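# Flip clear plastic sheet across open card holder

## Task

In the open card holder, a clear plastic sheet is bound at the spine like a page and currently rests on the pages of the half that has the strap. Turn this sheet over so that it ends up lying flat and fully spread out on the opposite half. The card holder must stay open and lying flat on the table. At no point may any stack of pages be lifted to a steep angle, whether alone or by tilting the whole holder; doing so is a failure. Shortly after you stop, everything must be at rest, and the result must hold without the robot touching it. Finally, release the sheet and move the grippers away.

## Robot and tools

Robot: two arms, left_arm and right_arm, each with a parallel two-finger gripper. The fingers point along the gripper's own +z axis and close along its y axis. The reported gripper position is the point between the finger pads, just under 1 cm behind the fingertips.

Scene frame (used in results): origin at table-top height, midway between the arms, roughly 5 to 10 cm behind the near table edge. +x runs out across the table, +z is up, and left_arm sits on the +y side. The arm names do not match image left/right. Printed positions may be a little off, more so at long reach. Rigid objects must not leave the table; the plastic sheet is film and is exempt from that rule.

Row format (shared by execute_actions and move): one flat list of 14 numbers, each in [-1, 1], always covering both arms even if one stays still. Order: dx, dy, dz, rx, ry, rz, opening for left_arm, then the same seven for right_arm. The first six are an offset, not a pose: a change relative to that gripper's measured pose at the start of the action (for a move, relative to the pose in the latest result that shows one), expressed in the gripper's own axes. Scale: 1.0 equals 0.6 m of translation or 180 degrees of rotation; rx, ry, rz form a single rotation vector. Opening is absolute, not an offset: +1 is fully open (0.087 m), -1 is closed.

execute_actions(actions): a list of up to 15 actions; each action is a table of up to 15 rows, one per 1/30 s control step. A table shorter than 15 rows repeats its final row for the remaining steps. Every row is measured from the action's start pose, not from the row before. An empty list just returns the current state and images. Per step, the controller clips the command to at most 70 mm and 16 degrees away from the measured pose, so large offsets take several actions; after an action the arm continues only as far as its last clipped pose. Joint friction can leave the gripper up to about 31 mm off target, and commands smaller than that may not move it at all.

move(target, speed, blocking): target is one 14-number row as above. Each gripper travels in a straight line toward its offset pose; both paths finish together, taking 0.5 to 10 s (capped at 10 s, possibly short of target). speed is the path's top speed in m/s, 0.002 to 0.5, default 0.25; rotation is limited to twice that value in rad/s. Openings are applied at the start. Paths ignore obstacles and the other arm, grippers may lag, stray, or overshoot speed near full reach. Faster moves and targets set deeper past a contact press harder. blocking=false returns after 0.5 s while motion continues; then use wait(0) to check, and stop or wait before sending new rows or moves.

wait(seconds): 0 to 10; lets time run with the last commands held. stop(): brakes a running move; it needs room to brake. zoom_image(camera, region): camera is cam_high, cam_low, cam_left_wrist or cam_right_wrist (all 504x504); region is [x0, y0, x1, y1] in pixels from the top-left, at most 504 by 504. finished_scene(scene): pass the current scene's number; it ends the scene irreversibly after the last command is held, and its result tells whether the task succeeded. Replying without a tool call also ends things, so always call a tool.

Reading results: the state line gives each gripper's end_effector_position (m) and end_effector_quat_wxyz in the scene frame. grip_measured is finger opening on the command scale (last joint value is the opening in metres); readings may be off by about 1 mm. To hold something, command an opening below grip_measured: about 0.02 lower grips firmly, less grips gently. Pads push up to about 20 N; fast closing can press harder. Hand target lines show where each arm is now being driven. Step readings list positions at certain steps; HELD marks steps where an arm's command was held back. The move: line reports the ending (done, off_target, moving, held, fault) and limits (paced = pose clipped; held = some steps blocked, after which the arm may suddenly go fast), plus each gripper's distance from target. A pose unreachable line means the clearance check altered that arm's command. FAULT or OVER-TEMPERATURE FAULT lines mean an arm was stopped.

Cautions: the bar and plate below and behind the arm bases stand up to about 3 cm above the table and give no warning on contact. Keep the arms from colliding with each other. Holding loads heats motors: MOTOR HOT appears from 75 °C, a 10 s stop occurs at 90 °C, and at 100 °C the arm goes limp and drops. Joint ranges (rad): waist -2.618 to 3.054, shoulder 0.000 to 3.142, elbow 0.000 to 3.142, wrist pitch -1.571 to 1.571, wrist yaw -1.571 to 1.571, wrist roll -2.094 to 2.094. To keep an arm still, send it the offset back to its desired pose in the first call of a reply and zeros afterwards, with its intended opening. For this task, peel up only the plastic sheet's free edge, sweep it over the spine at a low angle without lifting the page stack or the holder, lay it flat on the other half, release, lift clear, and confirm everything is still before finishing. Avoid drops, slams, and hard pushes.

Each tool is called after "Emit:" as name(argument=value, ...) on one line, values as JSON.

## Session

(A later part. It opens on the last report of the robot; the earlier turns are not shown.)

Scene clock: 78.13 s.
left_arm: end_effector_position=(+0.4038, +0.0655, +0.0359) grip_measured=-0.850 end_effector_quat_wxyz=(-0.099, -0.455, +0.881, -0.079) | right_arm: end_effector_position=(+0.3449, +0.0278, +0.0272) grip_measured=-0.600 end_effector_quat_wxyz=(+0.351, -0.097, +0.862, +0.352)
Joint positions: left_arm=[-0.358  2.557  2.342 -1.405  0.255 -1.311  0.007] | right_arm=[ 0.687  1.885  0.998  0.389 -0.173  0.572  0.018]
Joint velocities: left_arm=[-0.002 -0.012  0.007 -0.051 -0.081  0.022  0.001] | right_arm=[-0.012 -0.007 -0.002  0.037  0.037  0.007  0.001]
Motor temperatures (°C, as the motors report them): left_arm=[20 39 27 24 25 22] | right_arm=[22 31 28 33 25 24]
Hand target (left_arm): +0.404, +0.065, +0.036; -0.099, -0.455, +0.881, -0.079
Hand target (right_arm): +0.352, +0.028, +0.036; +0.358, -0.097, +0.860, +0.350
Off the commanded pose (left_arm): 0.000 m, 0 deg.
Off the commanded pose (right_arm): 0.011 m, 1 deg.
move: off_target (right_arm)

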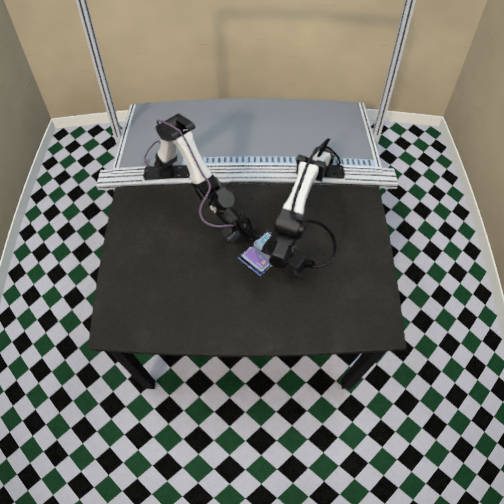

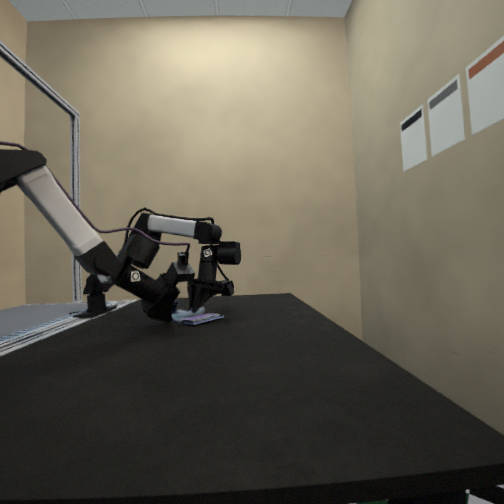

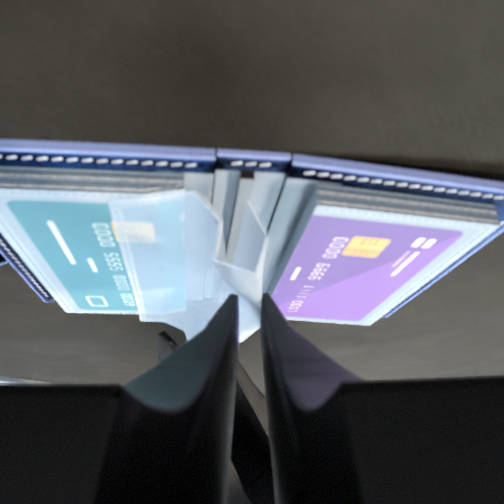

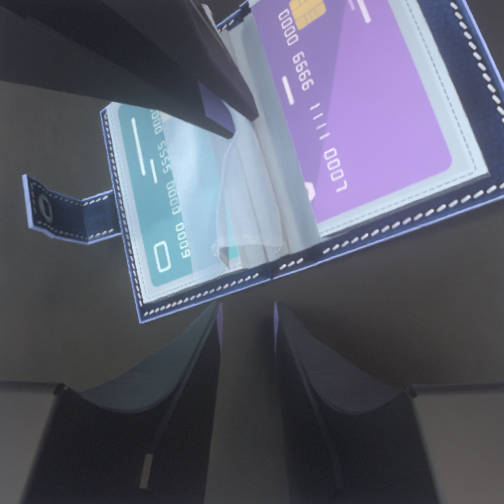

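Emit:
move(target=[0,0,0,0,0,0,-0.85,-0.025,0.03,0.02,0,0,0,-0.6], speed=0.03)

Emit:
zoom_image(camera="cam_low", region=[150,290,230,335])

Scene clock: 80.87 s.
left_arm: end_effector_position=(+0.4038, +0.0655, +0.0359) grip_measured=-0.850 end_effector_quat_wxyz=(-0.099, -0.455, +0.881, -0.079) | right_arm: end_effector_position=(+0.3564, +0.0422, +0.0509) grip_measured=-0.600 end_effector_quat_wxyz=(+0.363, -0.099, +0.854, +0.359)
Joint positions: left_arm=[-0.358  2.557  2.342 -1.405  0.255 -1.311  0.007] | right_arm=[ 0.698  1.885  1.085  0.334 -0.161  0.573  0.018]
Joint velocities: left_arm=[-0.007 -0.002 -0.012  0.007  0.007 -0.051 -0.001] | right_arm=[-0.002 -0.002  0.007 -0.066 -0.037 -0.051 -0.001]
Motor temperatures (°C, as the motors report them): left_arm=[20 39 27 24 25 22] | right_arm=[22 32 28 33 25 24]
Hand target (left_arm): +0.404, +0.065, +0.036; -0.099, -0.455, +0.881, -0.079
Hand target (right_arm): +0.354, +0.048, +0.041; +0.351, -0.097, +0.862, +0.353
Off the commanded pose (left_arm): 0.000 m, 0 deg.
Off the commanded pose (right_arm): 0.011 m, 2 deg.
move: off_target (right_arm)

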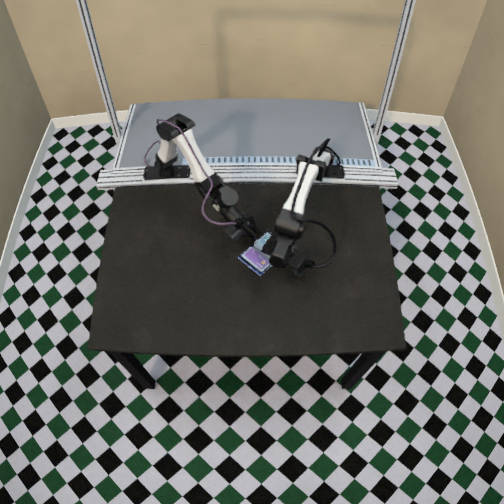

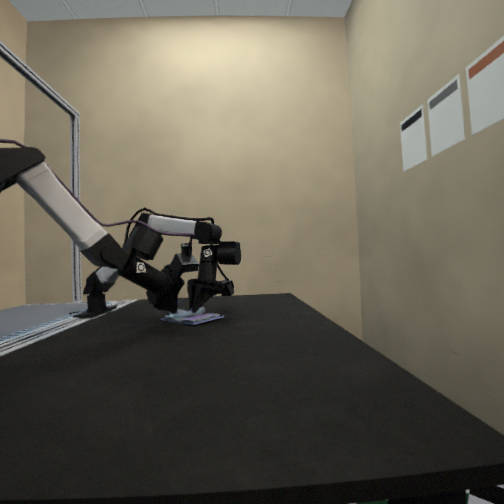

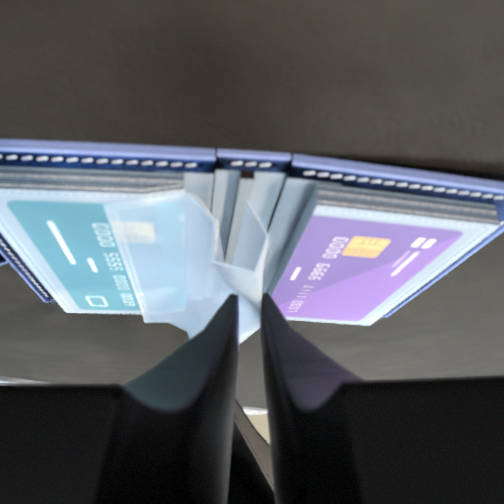

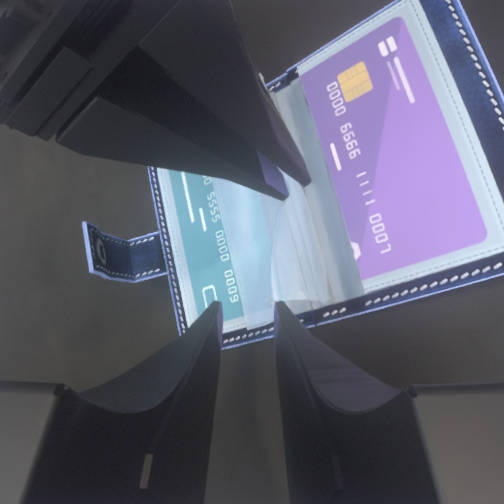

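Region (150, 290, 230, 335) of cam_low's 504x504 image, scaled by 6.300, with more detail than that image has; it fills the top 284 rows of this view, and the rest is white.

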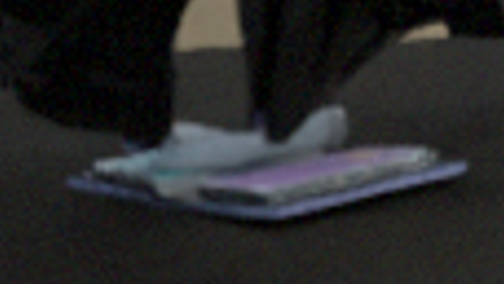

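Use the opening for fine placement, then advance.

Emit:
move(target=[0,0,0,0,0,0,-0.85,0.012,-0.009,0.008,0,0,0,-0.25])

Emit:
move(target=[0,0,0,0,0,0,-0.85,0,0.005,0.035,0,0,0,-0.25], speed=0.03)

Emit:
zoom_image(camera="cam_low", region=[150,290,230,335])

Scene clock: 84.00 s.
left_arm: end_effector_position=(+0.4038, +0.0655, +0.0359) grip_measured=-0.850 end_effector_quat_wxyz=(-0.099, -0.455, +0.881, -0.079) | right_arm: end_effector_position=(+0.3586, +0.0438, +0.0544) grip_measured=-0.250 end_effector_quat_wxyz=(+0.370, -0.099, +0.850, +0.363)
Joint positions: left_arm=[-0.358  2.557  2.342 -1.405  0.255 -1.311  0.007] | right_arm=[ 0.698  1.885  1.085  0.352 -0.16   0.573  0.033]
Joint velocities: left_arm=[ 0.002  0.007 -0.012  0.037 -0.066 -0.007 -0.   ] | right_arm=[-0.022  0.002 -0.002 -0.022  0.007 -0.022 -0.001]
Motor temperatures (°C, as the motors report them): left_arm=[20 40 27 24 25 22] | right_arm=[22 32 28 33 25 24]
Hand target (left_arm): +0.404, +0.065, +0.036; -0.099, -0.455, +0.881, -0.079
Hand target (right_arm): +0.356, +0.042, +0.041; +0.363, -0.099, +0.854, +0.359
Off the commanded pose (left_arm): 0.000 m, 0 deg.
Off the commanded pose (right_arm): 0.014 m, 1 deg.
move: off_target (right_arm)

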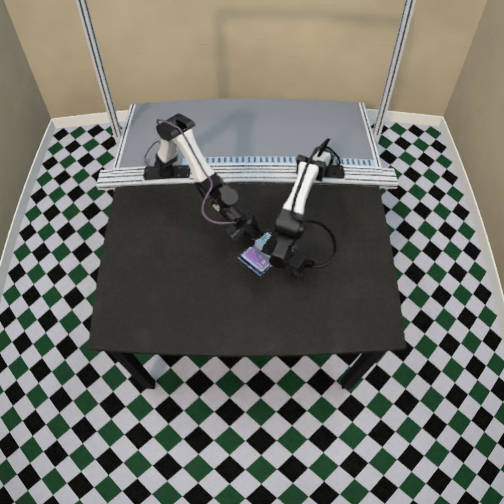

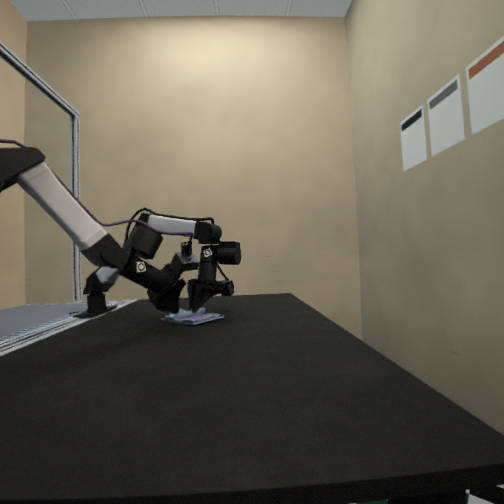

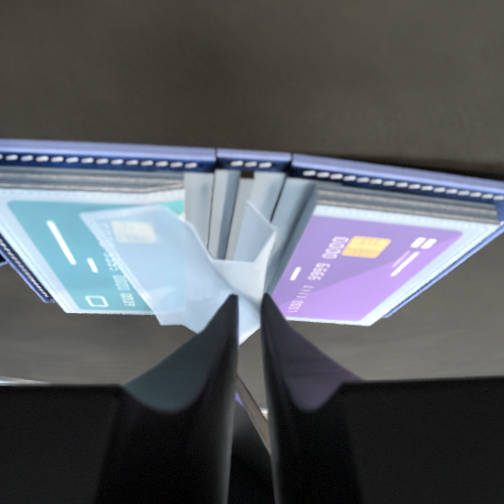

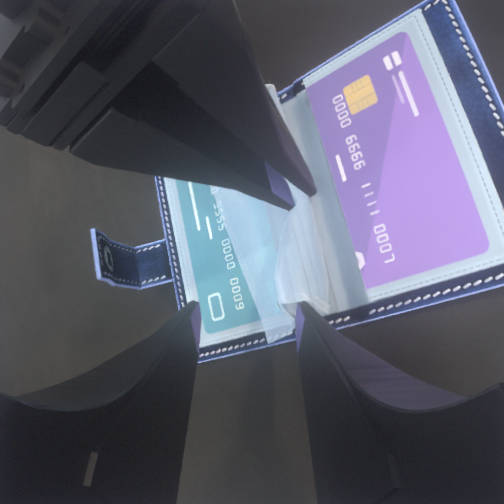

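Scene clock: 84.97 s.
left_arm: end_effector_position=(+0.4038, +0.0655, +0.0359) grip_measured=-0.850 end_effector_quat_wxyz=(-0.099, -0.455, +0.881, -0.079) | right_arm: end_effector_position=(+0.3675, +0.0504, +0.0450) grip_measured=-0.250 end_effector_quat_wxyz=(+0.368, -0.097, +0.852, +0.359)
Joint positions: left_arm=[-0.358  2.557  2.342 -1.405  0.255 -1.311  0.007] | right_arm=[ 0.698  1.94   1.13   0.353 -0.155  0.573  0.033]
Joint velocities: left_arm=[-0.017  0.002 -0.007 -0.007  0.007 -0.051  0.   ] | right_arm=[ 0.002 -0.022 -0.002  0.007  0.007  0.007 -0.001]
Motor temperatures (°C, as the motors report them): left_arm=[20 40 27 24 25 22] | right_arm=[22 32 28 33 25 24]
Hand target (left_arm): +0.404, +0.065, +0.036; -0.099, -0.455, +0.881, -0.079
Hand target (right_arm): +0.368, +0.060, +0.046; +0.370, -0.099, +0.850, +0.363
Off the commanded pose (left_arm): 0.000 m, 0 deg.
Off the commanded pose (right_arm): 0.010 m, 1 deg.
move: done

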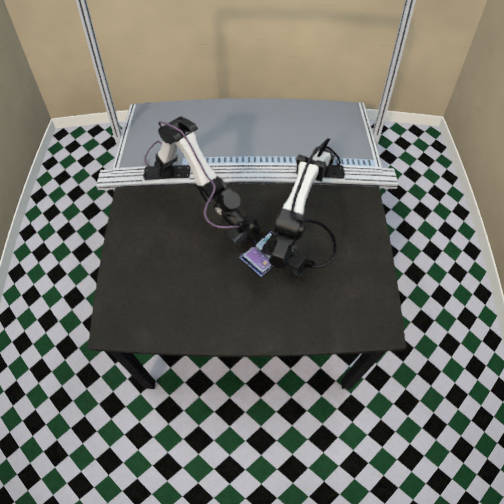

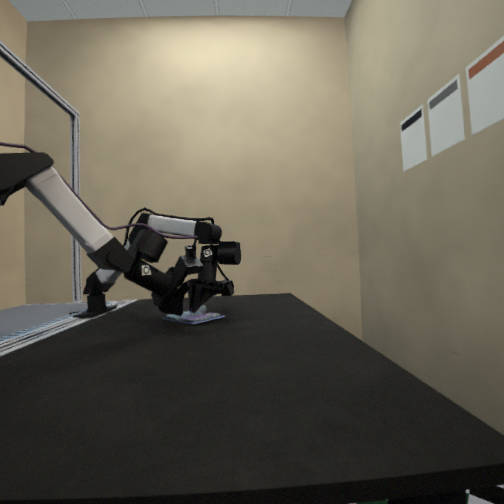

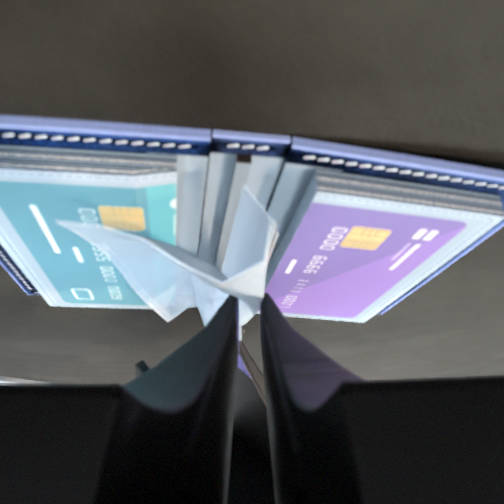

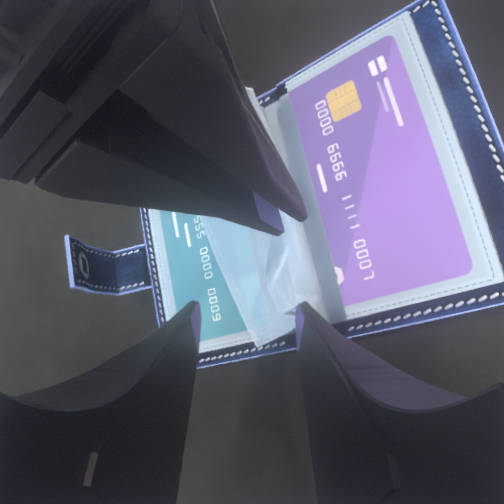

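Region (150, 290, 230, 335) of cam_low's 504x504 image, scaled by 6.300, with more detail than that image has; it fills the top 284 rows of this view, and the rest is white.

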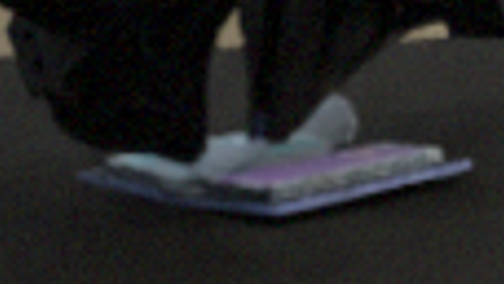

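Emit:
move(target=[0,0,0,0,0,0,-1,0,0,-0.04,0,0,0,-0.25], speed=0.04)

Emit:
move(target=[0,-0.04,-0.012,0.1,0,0,-1,0,0,0,0,0,0,-0.25], speed=0.08)

Emit:
zoom_image(camera="cam_low", region=[150,290,230,335])

Scene clock: 89.40 s.
left_arm: end_effector_position=(+0.4038, +0.0655, +0.0359) grip_measured=-1.000 end_effector_quat_wxyz=(-0.099, -0.455, +0.881, -0.079) | right_arm: end_effector_position=(+0.3599, +0.0437, +0.0605) grip_measured=-0.250 end_effector_quat_wxyz=(+0.376, -0.097, +0.847, +0.364)
Joint positions: left_arm=[-0.358  2.557  2.342 -1.405  0.255 -1.311  0.   ] | right_arm=[ 0.698  1.873  1.085  0.352 -0.154  0.573  0.033]
Joint velocities: left_arm=[ 0.007 -0.007 -0.017  0.037 -0.051 -0.051  0.   ] | right_arm=[-0.022  0.012  0.007 -0.037  0.037 -0.007 -0.   ]
Motor temperatures (°C, as the motors report them): left_arm=[20 41 27 24 25 22] | right_arm=[22 32 29 34 25 24]
Hand target (left_arm): +0.404, +0.065, +0.036; -0.099, -0.455, +0.881, -0.079
Hand target (right_arm): +0.355, +0.034, +0.056; +0.368, -0.097, +0.852, +0.359
Off the commanded pose (left_arm): 0.000 m, 0 deg.
Off the commanded pose (right_arm): 0.012 m, 1 deg.
move: off_target (right_arm)

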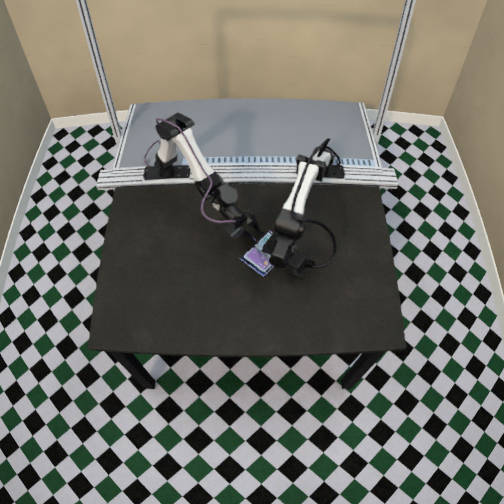

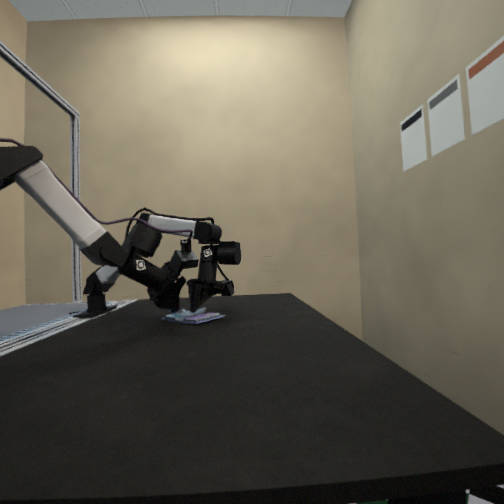

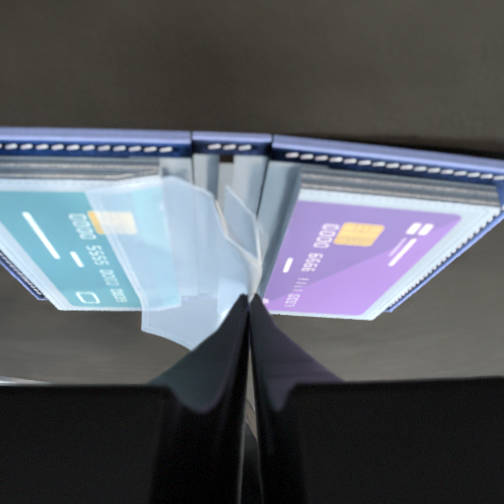

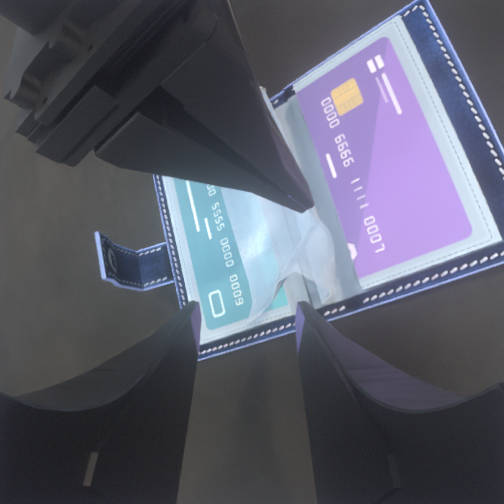

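Scene clock: 91.87 s.
left_arm: end_effector_position=(+0.4182, +0.0525, +0.0357) grip_measured=-1.000 end_effector_quat_wxyz=(-0.033, -0.460, +0.865, -0.199) | right_arm: end_effector_position=(+0.3599, +0.0437, +0.0605) grip_measured=-0.250 end_effector_quat_wxyz=(+0.376, -0.097, +0.847, +0.364)
Joint positions: left_arm=[-0.353  2.308  1.857 -0.892  0.314 -1.373  0.   ] | right_arm=[ 0.698  1.873  1.085  0.352 -0.154  0.573  0.033]
Joint velocities: left_arm=[ 0.002 -0.017 -0.007  0.037 -0.007 -0.051  0.   ] | right_arm=[-0.032  0.007  0.002  0.037  0.022 -0.051 -0.   ]
Motor temperatures (°C, as the motors report them): left_arm=[20 42 27 24 25 22] | right_arm=[22 33 29 34 25 24]
Hand target (left_arm): +0.424, +0.054, +0.044; -0.025, -0.463, +0.859, -0.215
Hand target (right_arm): +0.360, +0.044, +0.060; +0.376, -0.097, +0.847, +0.364
Off the commanded pose (left_arm): 0.010 m, 2 deg.
Off the commanded pose (right_arm): 0.000 m, 0 deg.
move: done

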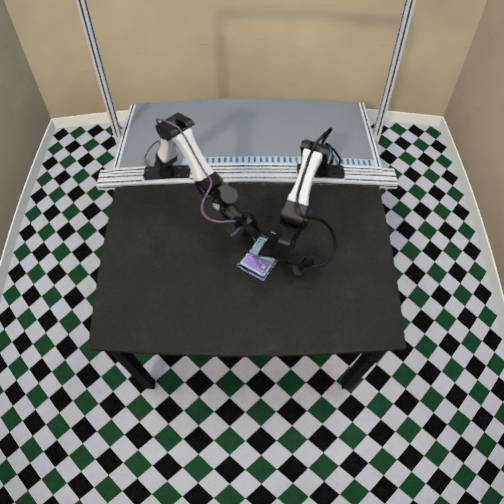

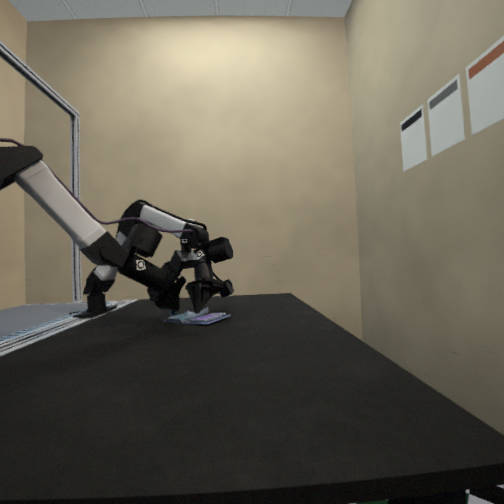

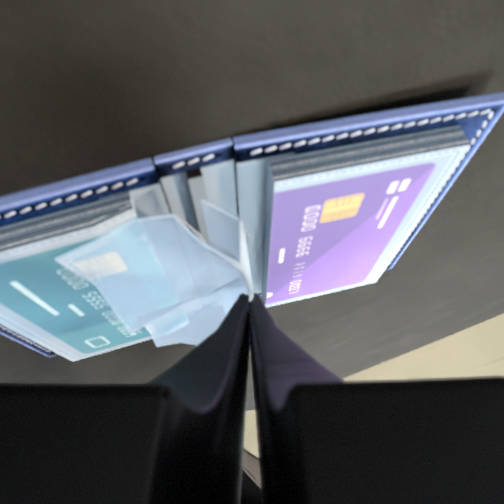

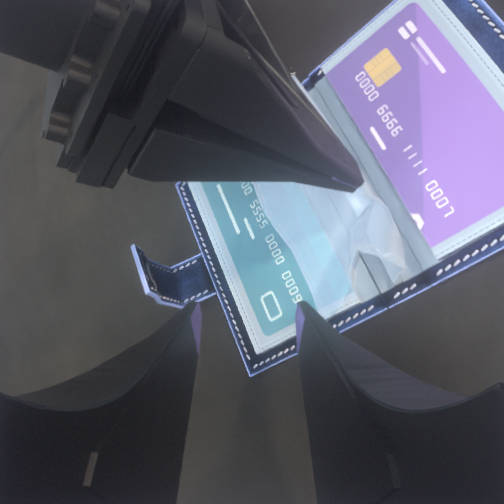

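Region (150, 290, 230, 335) of cam_low's 504x504 image, scaled by 6.300, with more detail than that image has; it fills the top 284 rows of this view, and the rest is white.

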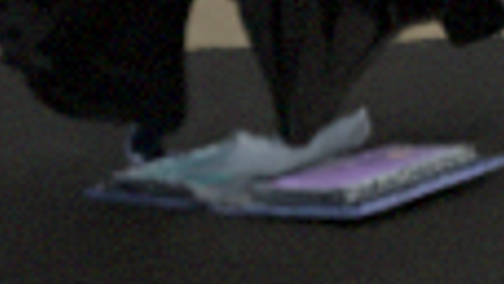

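Emit:
move(target=[0.01,0.16,-0.055,-0.1,-0.07,0,-1,0,0,-0.3,0,0,-0.2,-1], speed=0.1)

Emit:
move(target=[0,0.03,-0.04,0,0,0,0.1,0,0,0,0,0,0,-1], speed=0.05)

Scene clock: 99.37 s.
left_arm: end_effector_position=(+0.3404, +0.1050, +0.0334) grip_measured=-1.000 end_effector_quat_wxyz=(-0.014, -0.469, +0.883, -0.017) | right_arm: end_effector_position=(+0.2645, -0.0724, +0.1534) grip_measured=-1.000 end_effector_quat_wxyz=(+0.480, -0.351, +0.768, +0.236)
Joint positions: left_arm=[-0.408  2.161  1.709 -1.144  0.046 -1.385  0.   ] | right_arm=[ 0.689  1.13   0.772 -0.05  -0.165 -0.054  0.   ]
Joint velocities: left_arm=[-0.002  0.012  0.002 -0.022  0.022  0.051  0.   ] | right_arm=[-0.032 -0.012 -0.007 -0.022 -0.037 -0.022  0.   ]
Motor temperatures (°C, as the motors report them): left_arm=[20 43 27 24 25 22] | right_arm=[22 34 29 34 25 24]
Hand target (left_arm): +0.333, +0.107, +0.038; -0.013, -0.468, +0.883, -0.009
Hand target (right_arm): +0.259, -0.082, +0.143; +0.470, -0.354, +0.775, +0.230
Off the commanded pose (left_arm): 0.009 m, 1 deg.
Off the commanded pose (right_arm): 0.015 m, 2 deg.
move: off_target (right_arm)

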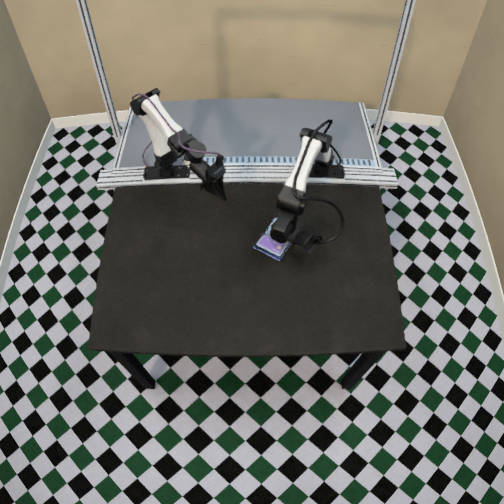

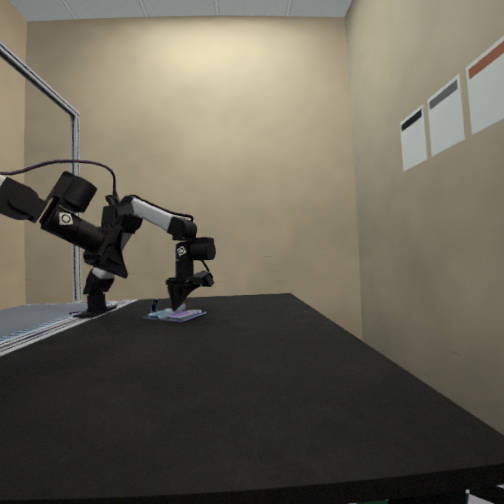

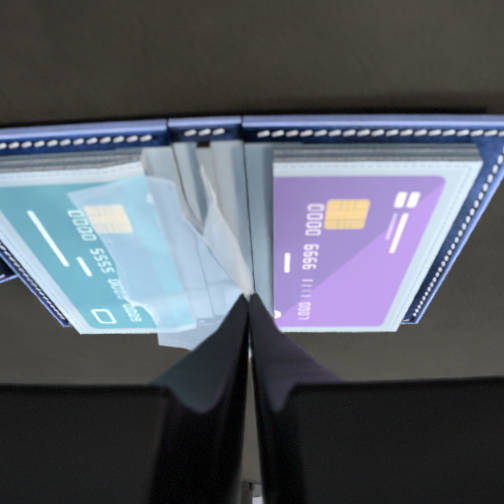

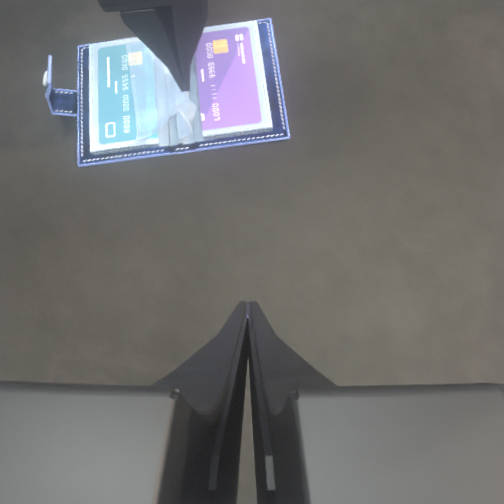

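Scene clock: 100.37 s.
left_arm: end_effector_position=(+0.3309, +0.1091, +0.0545) grip_measured=+0.100 end_effector_quat_wxyz=(-0.010, -0.468, +0.883, -0.021) | right_arm: end_effector_position=(+0.2645, -0.0724, +0.1534) grip_measured=-1.000 end_effector_quat_wxyz=(+0.480, -0.351, +0.768, +0.236)
Joint positions: left_arm=[-0.408  2.096  1.694 -1.183  0.046 -1.385  0.048] | right_arm=[ 0.689  1.13   0.772 -0.05  -0.165 -0.054  0.   ]
Joint velocities: left_arm=[-0.007 -0.022 -0.007  0.051  0.11  -0.051  0.001] | right_arm=[-0.027 -0.027 -0.012 -0.051 -0.051  0.066  0.   ]
Motor temperatures (°C, as the motors report them): left_arm=[20 43 27 24 25 22] | right_arm=[22 33 29 34 25 24]
Hand target (left_arm): +0.326, +0.116, +0.057; -0.013, -0.469, +0.883, -0.017
Hand target (right_arm): +0.264, -0.072, +0.153; +0.481, -0.351, +0.768, +0.236
Off the commanded pose (left_arm): 0.009 m, 1 deg.
Off the commanded pose (right_arm): 0.000 m, 0 deg.
move: done

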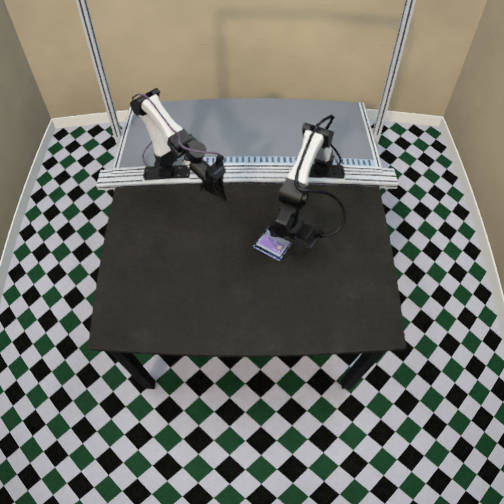

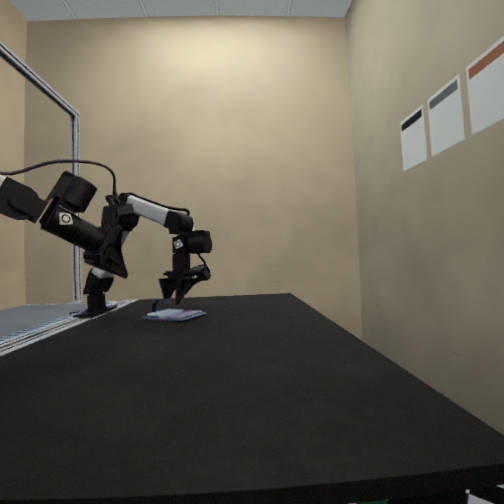

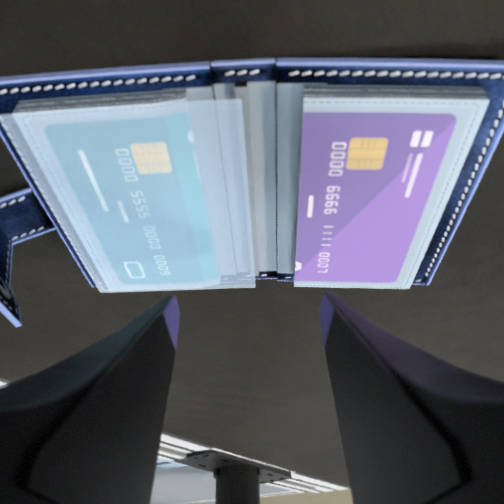

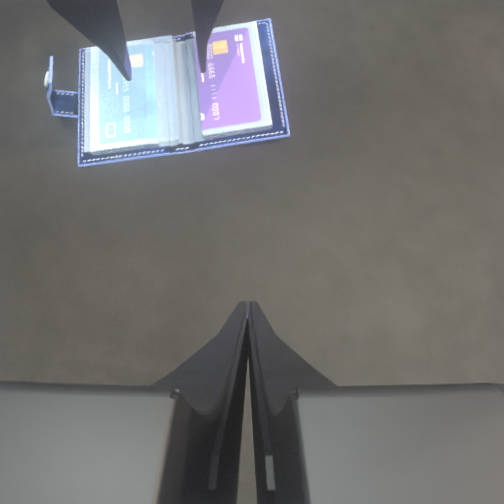

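Springy, good.

Emit:
move(target=[0,0.09,0.025,0,0,-0.03,-0.25,0,0,0,0,0,0,-1], speed=0.07)

Emit:
move(target=[0,0,0.04,0,0,0,-0.25,0,0,0,0,0,0,-1], speed=0.03)

Emit:
execute_actions(actions=[[[0,0,0.008,0,0,0,-0.5,0,0,0,0,0,0,-1]],[[0,0,0.008,0,0,0,-0.75,0,0,0,0,0,0,-1]],[[0,0,0.005,0,0,0,-1,0,0,0,0,0,0,-1]]])

Scene clock: 105.20 s.
left_arm: end_effector_position=(+0.2824, +0.1364, +0.0357) grip_measured=-0.250 end_effector_quat_wxyz=(-0.020, -0.502, +0.865, -0.010) | right_arm: end_effector_position=(+0.2645, -0.0724, +0.1534) grip_measured=-1.000 end_effector_quat_wxyz=(+0.480, -0.351, +0.768, +0.236)
Joint positions: left_arm=[-0.389  1.917  1.363 -1.061  0.046 -1.442  0.033] | right_arm=[ 0.689  1.13   0.772 -0.05  -0.165 -0.054  0.   ]
Joint velocities: left_arm=[-0.022 -0.012 -0.002  0.022 -0.007  0.007 -0.   ] | right_arm=[-0.022  0.002  0.002  0.066 -0.037 -0.066  0.   ]
Motor temperatures (°C, as the motors report them): left_arm=[20 43 27 24 25 22] | right_arm=[22 33 29 35 25 24]
Hand target (left_arm): +0.286, +0.138, +0.038; -0.011, -0.509, +0.860, -0.021
Hand target (right_arm): +0.264, -0.072, +0.153; +0.480, -0.351, +0.768, +0.236
Off the commanded pose (left_arm): 0.005 m, 2 deg.
Off the commanded pose (right_arm): 0.000 m, 0 deg.
move: done

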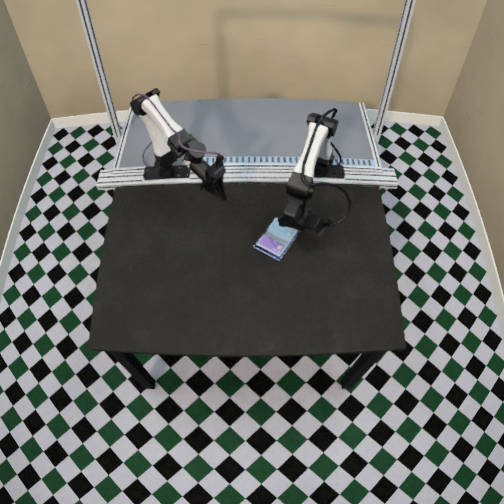

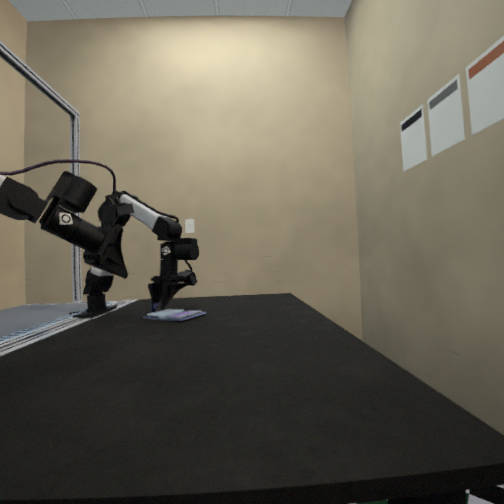

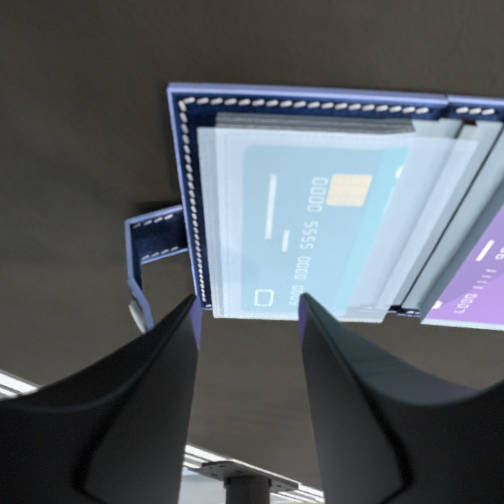

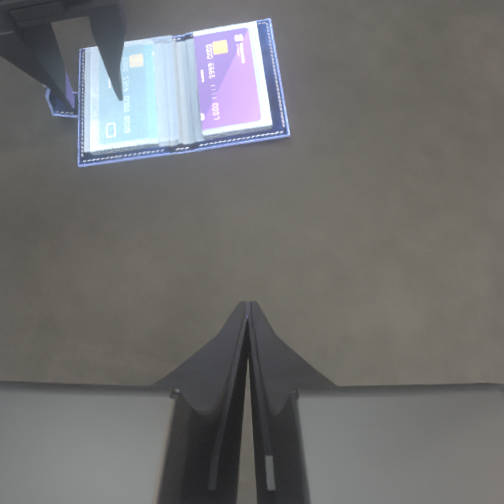

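Scene clock: 106.37 s.
left_arm: end_effector_position=(+0.2835, +0.1360, +0.0246) grip_measured=-0.250 end_effector_quat_wxyz=(-0.014, -0.502, +0.865, -0.017) | right_arm: end_effector_position=(+0.2645, -0.0724, +0.1534) grip_measured=-1.000 end_effector_quat_wxyz=(+0.480, -0.351, +0.768, +0.236)
Joint positions: left_arm=[-0.389  1.917  1.317 -0.997  0.046 -1.442  0.033] | right_arm=[ 0.689  1.13   0.772 -0.05  -0.165 -0.054  0.   ]
Joint velocities: left_arm=[ 0.012  0.007 -0.002 -0.066 -0.037  0.037 -0.   ] | right_arm=[-0.007 -0.007 -0.012  0.007 -0.051 -0.007  0.   ]
Motor temperatures (°C, as the motors report them): left_arm=[20 42 27 24 25 22] | right_arm=[22 32 29 35 25 24]
Hand target (left_arm): +0.281, +0.136, +0.012; -0.020, -0.502, +0.865, -0.009
Hand target (right_arm): +0.264, -0.072, +0.153; +0.480, -0.351, +0.768, +0.236
Off the commanded pose (left_arm): 0.013 m, 1 deg.
Off the commanded pose (right_arm): 0.000 m, 0 deg.
move: off_target (left_arm)

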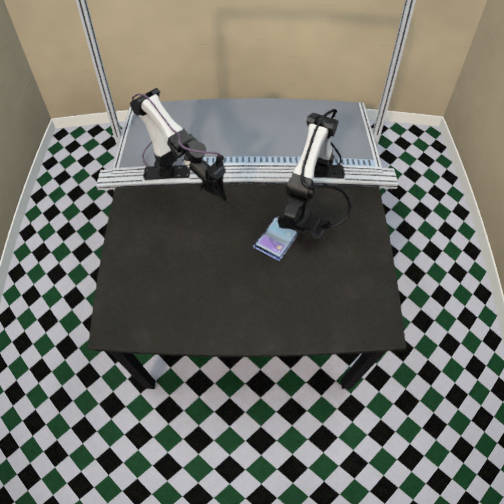

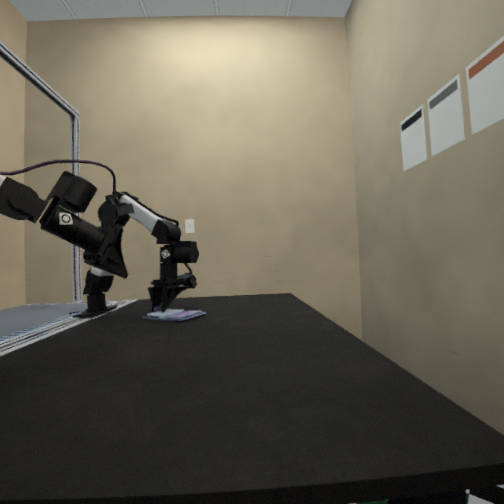

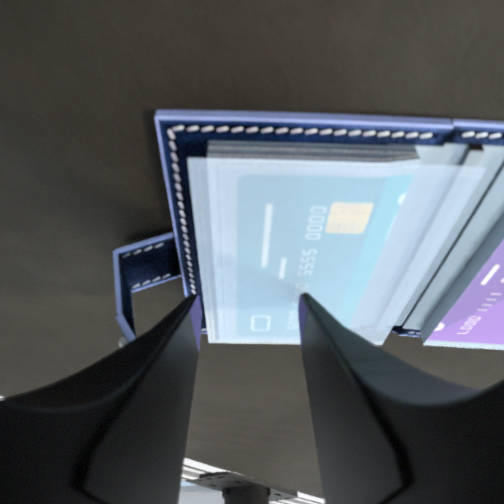

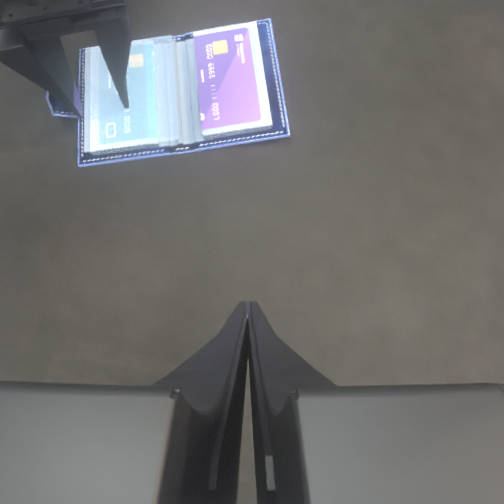

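Scene clock: 107.87 s.
left_arm: end_effector_position=(+0.2835, +0.1360, +0.0246) grip_measured=-1.000 end_effector_quat_wxyz=(-0.014, -0.502, +0.865, -0.017) | right_arm: end_effector_position=(+0.2645, -0.0724, +0.1534) grip_measured=-1.000 end_effector_quat_wxyz=(+0.480, -0.351, +0.768, +0.236)
Joint positions: left_arm=[-0.389  1.917  1.317 -0.997  0.046 -1.442  0.   ] | right_arm=[ 0.689  1.13   0.772 -0.05  -0.165 -0.054  0.   ]
Joint velocities: left_arm=[ 0.007 -0.017  0.007 -0.022 -0.007 -0.022  0.   ] | right_arm=[ 0.007 -0.002 -0.002 -0.095 -0.007 -0.095  0.   ]
Motor temperatures (°C, as the motors report them): left_arm=[20 42 27 24 25 22] | right_arm=[22 32 29 35 25 24]
Hand target (left_arm): +0.283, +0.136, +0.022; -0.014, -0.502, +0.865, -0.017
Hand target (right_arm): +0.264, -0.072, +0.153; +0.480, -0.351, +0.768, +0.236
Off the commanded pose (left_arm): 0.003 m, 0 deg.
Off the commanded pose (right_arm): 0.000 m, 0 deg.
Step readings (end_effector_position; steps 1 to 15: 1st action; 16 to 30: 2nd action; 31 to 45: 3rd action):
0: left_arm (+0.2835, +0.1360, +0.0246) | right_arm (+0.2645, -0.0724, +0.1534)
1: left_arm (+0.2835, +0.1360, +0.0246) | right_arm (+0.2645, -0.0724, +0.1534)
2: left_arm (+0.2835, +0.1360, +0.0246) | right_arm (+0.2645, -0.0724, +0.1534)
4: left_arm (+0.2835, +0.1360, +0.0246) | right_arm (+0.2645, -0.0724, +0.1534)
8: left_arm (+0.2835, +0.1360, +0.0246) | right_arm (+0.2645, -0.0724, +0.1534)
15: left_arm (+0.2835, +0.1360, +0.0246) | right_arm (+0.2645, -0.0724, +0.1534)
16: left_arm (+0.2835, +0.1360, +0.0246) | right_arm (+0.2645, -0.0724, +0.1534)
17: left_arm (+0.2835, +0.1360, +0.0246) | right_arm (+0.2645, -0.0724, +0.1534)
19: left_arm (+0.2835, +0.1360, +0.0246) | right_arm (+0.2645, -0.0724, +0.1534)
23: left_arm (+0.2835, +0.1360, +0.0246) | right_arm (+0.2645, -0.0724, +0.1534)
30: left_arm (+0.2835, +0.1360, +0.0246) | right_arm (+0.2645, -0.0724, +0.1534)
31: left_arm (+0.2835, +0.1360, +0.0246) | right_arm (+0.2645, -0.0724, +0.1534)
32: left_arm (+0.2835, +0.1360, +0.0246) | right_arm (+0.2645, -0.0724, +0.1534)
34: left_arm (+0.2835, +0.1360, +0.0246) | right_arm (+0.2645, -0.0724, +0.1534)
38: left_arm (+0.2835, +0.1360, +0.0246) | right_arm (+0.2645, -0.0724, +0.1534)
45: end_effector_position above

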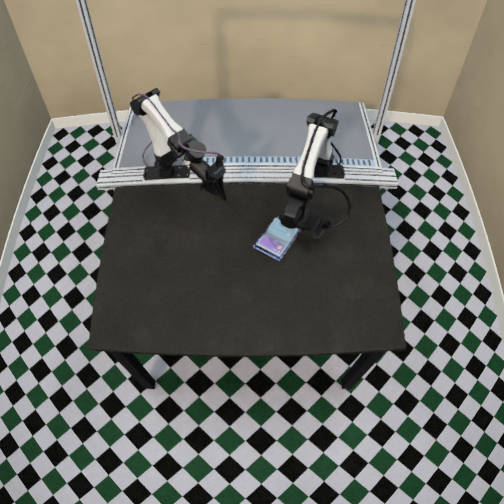

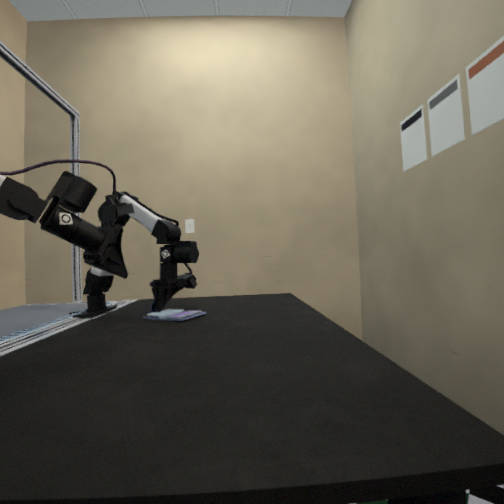

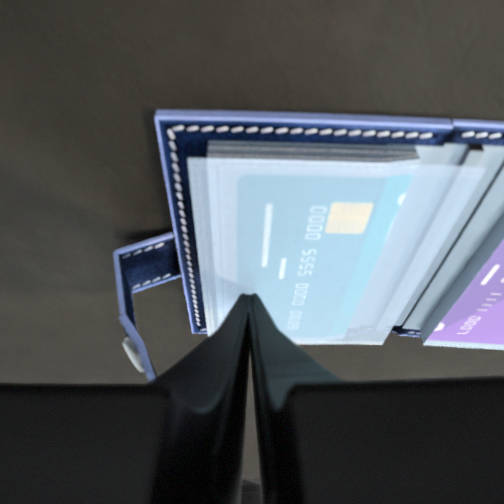

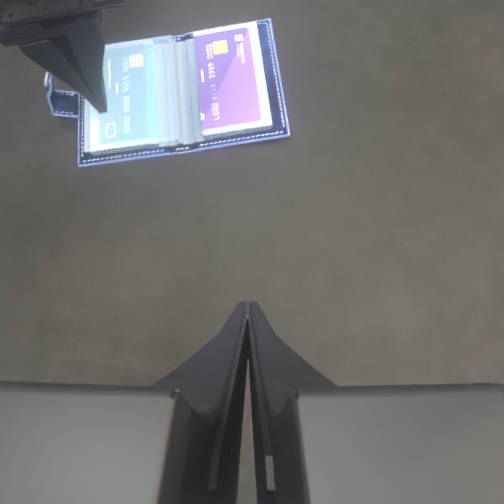

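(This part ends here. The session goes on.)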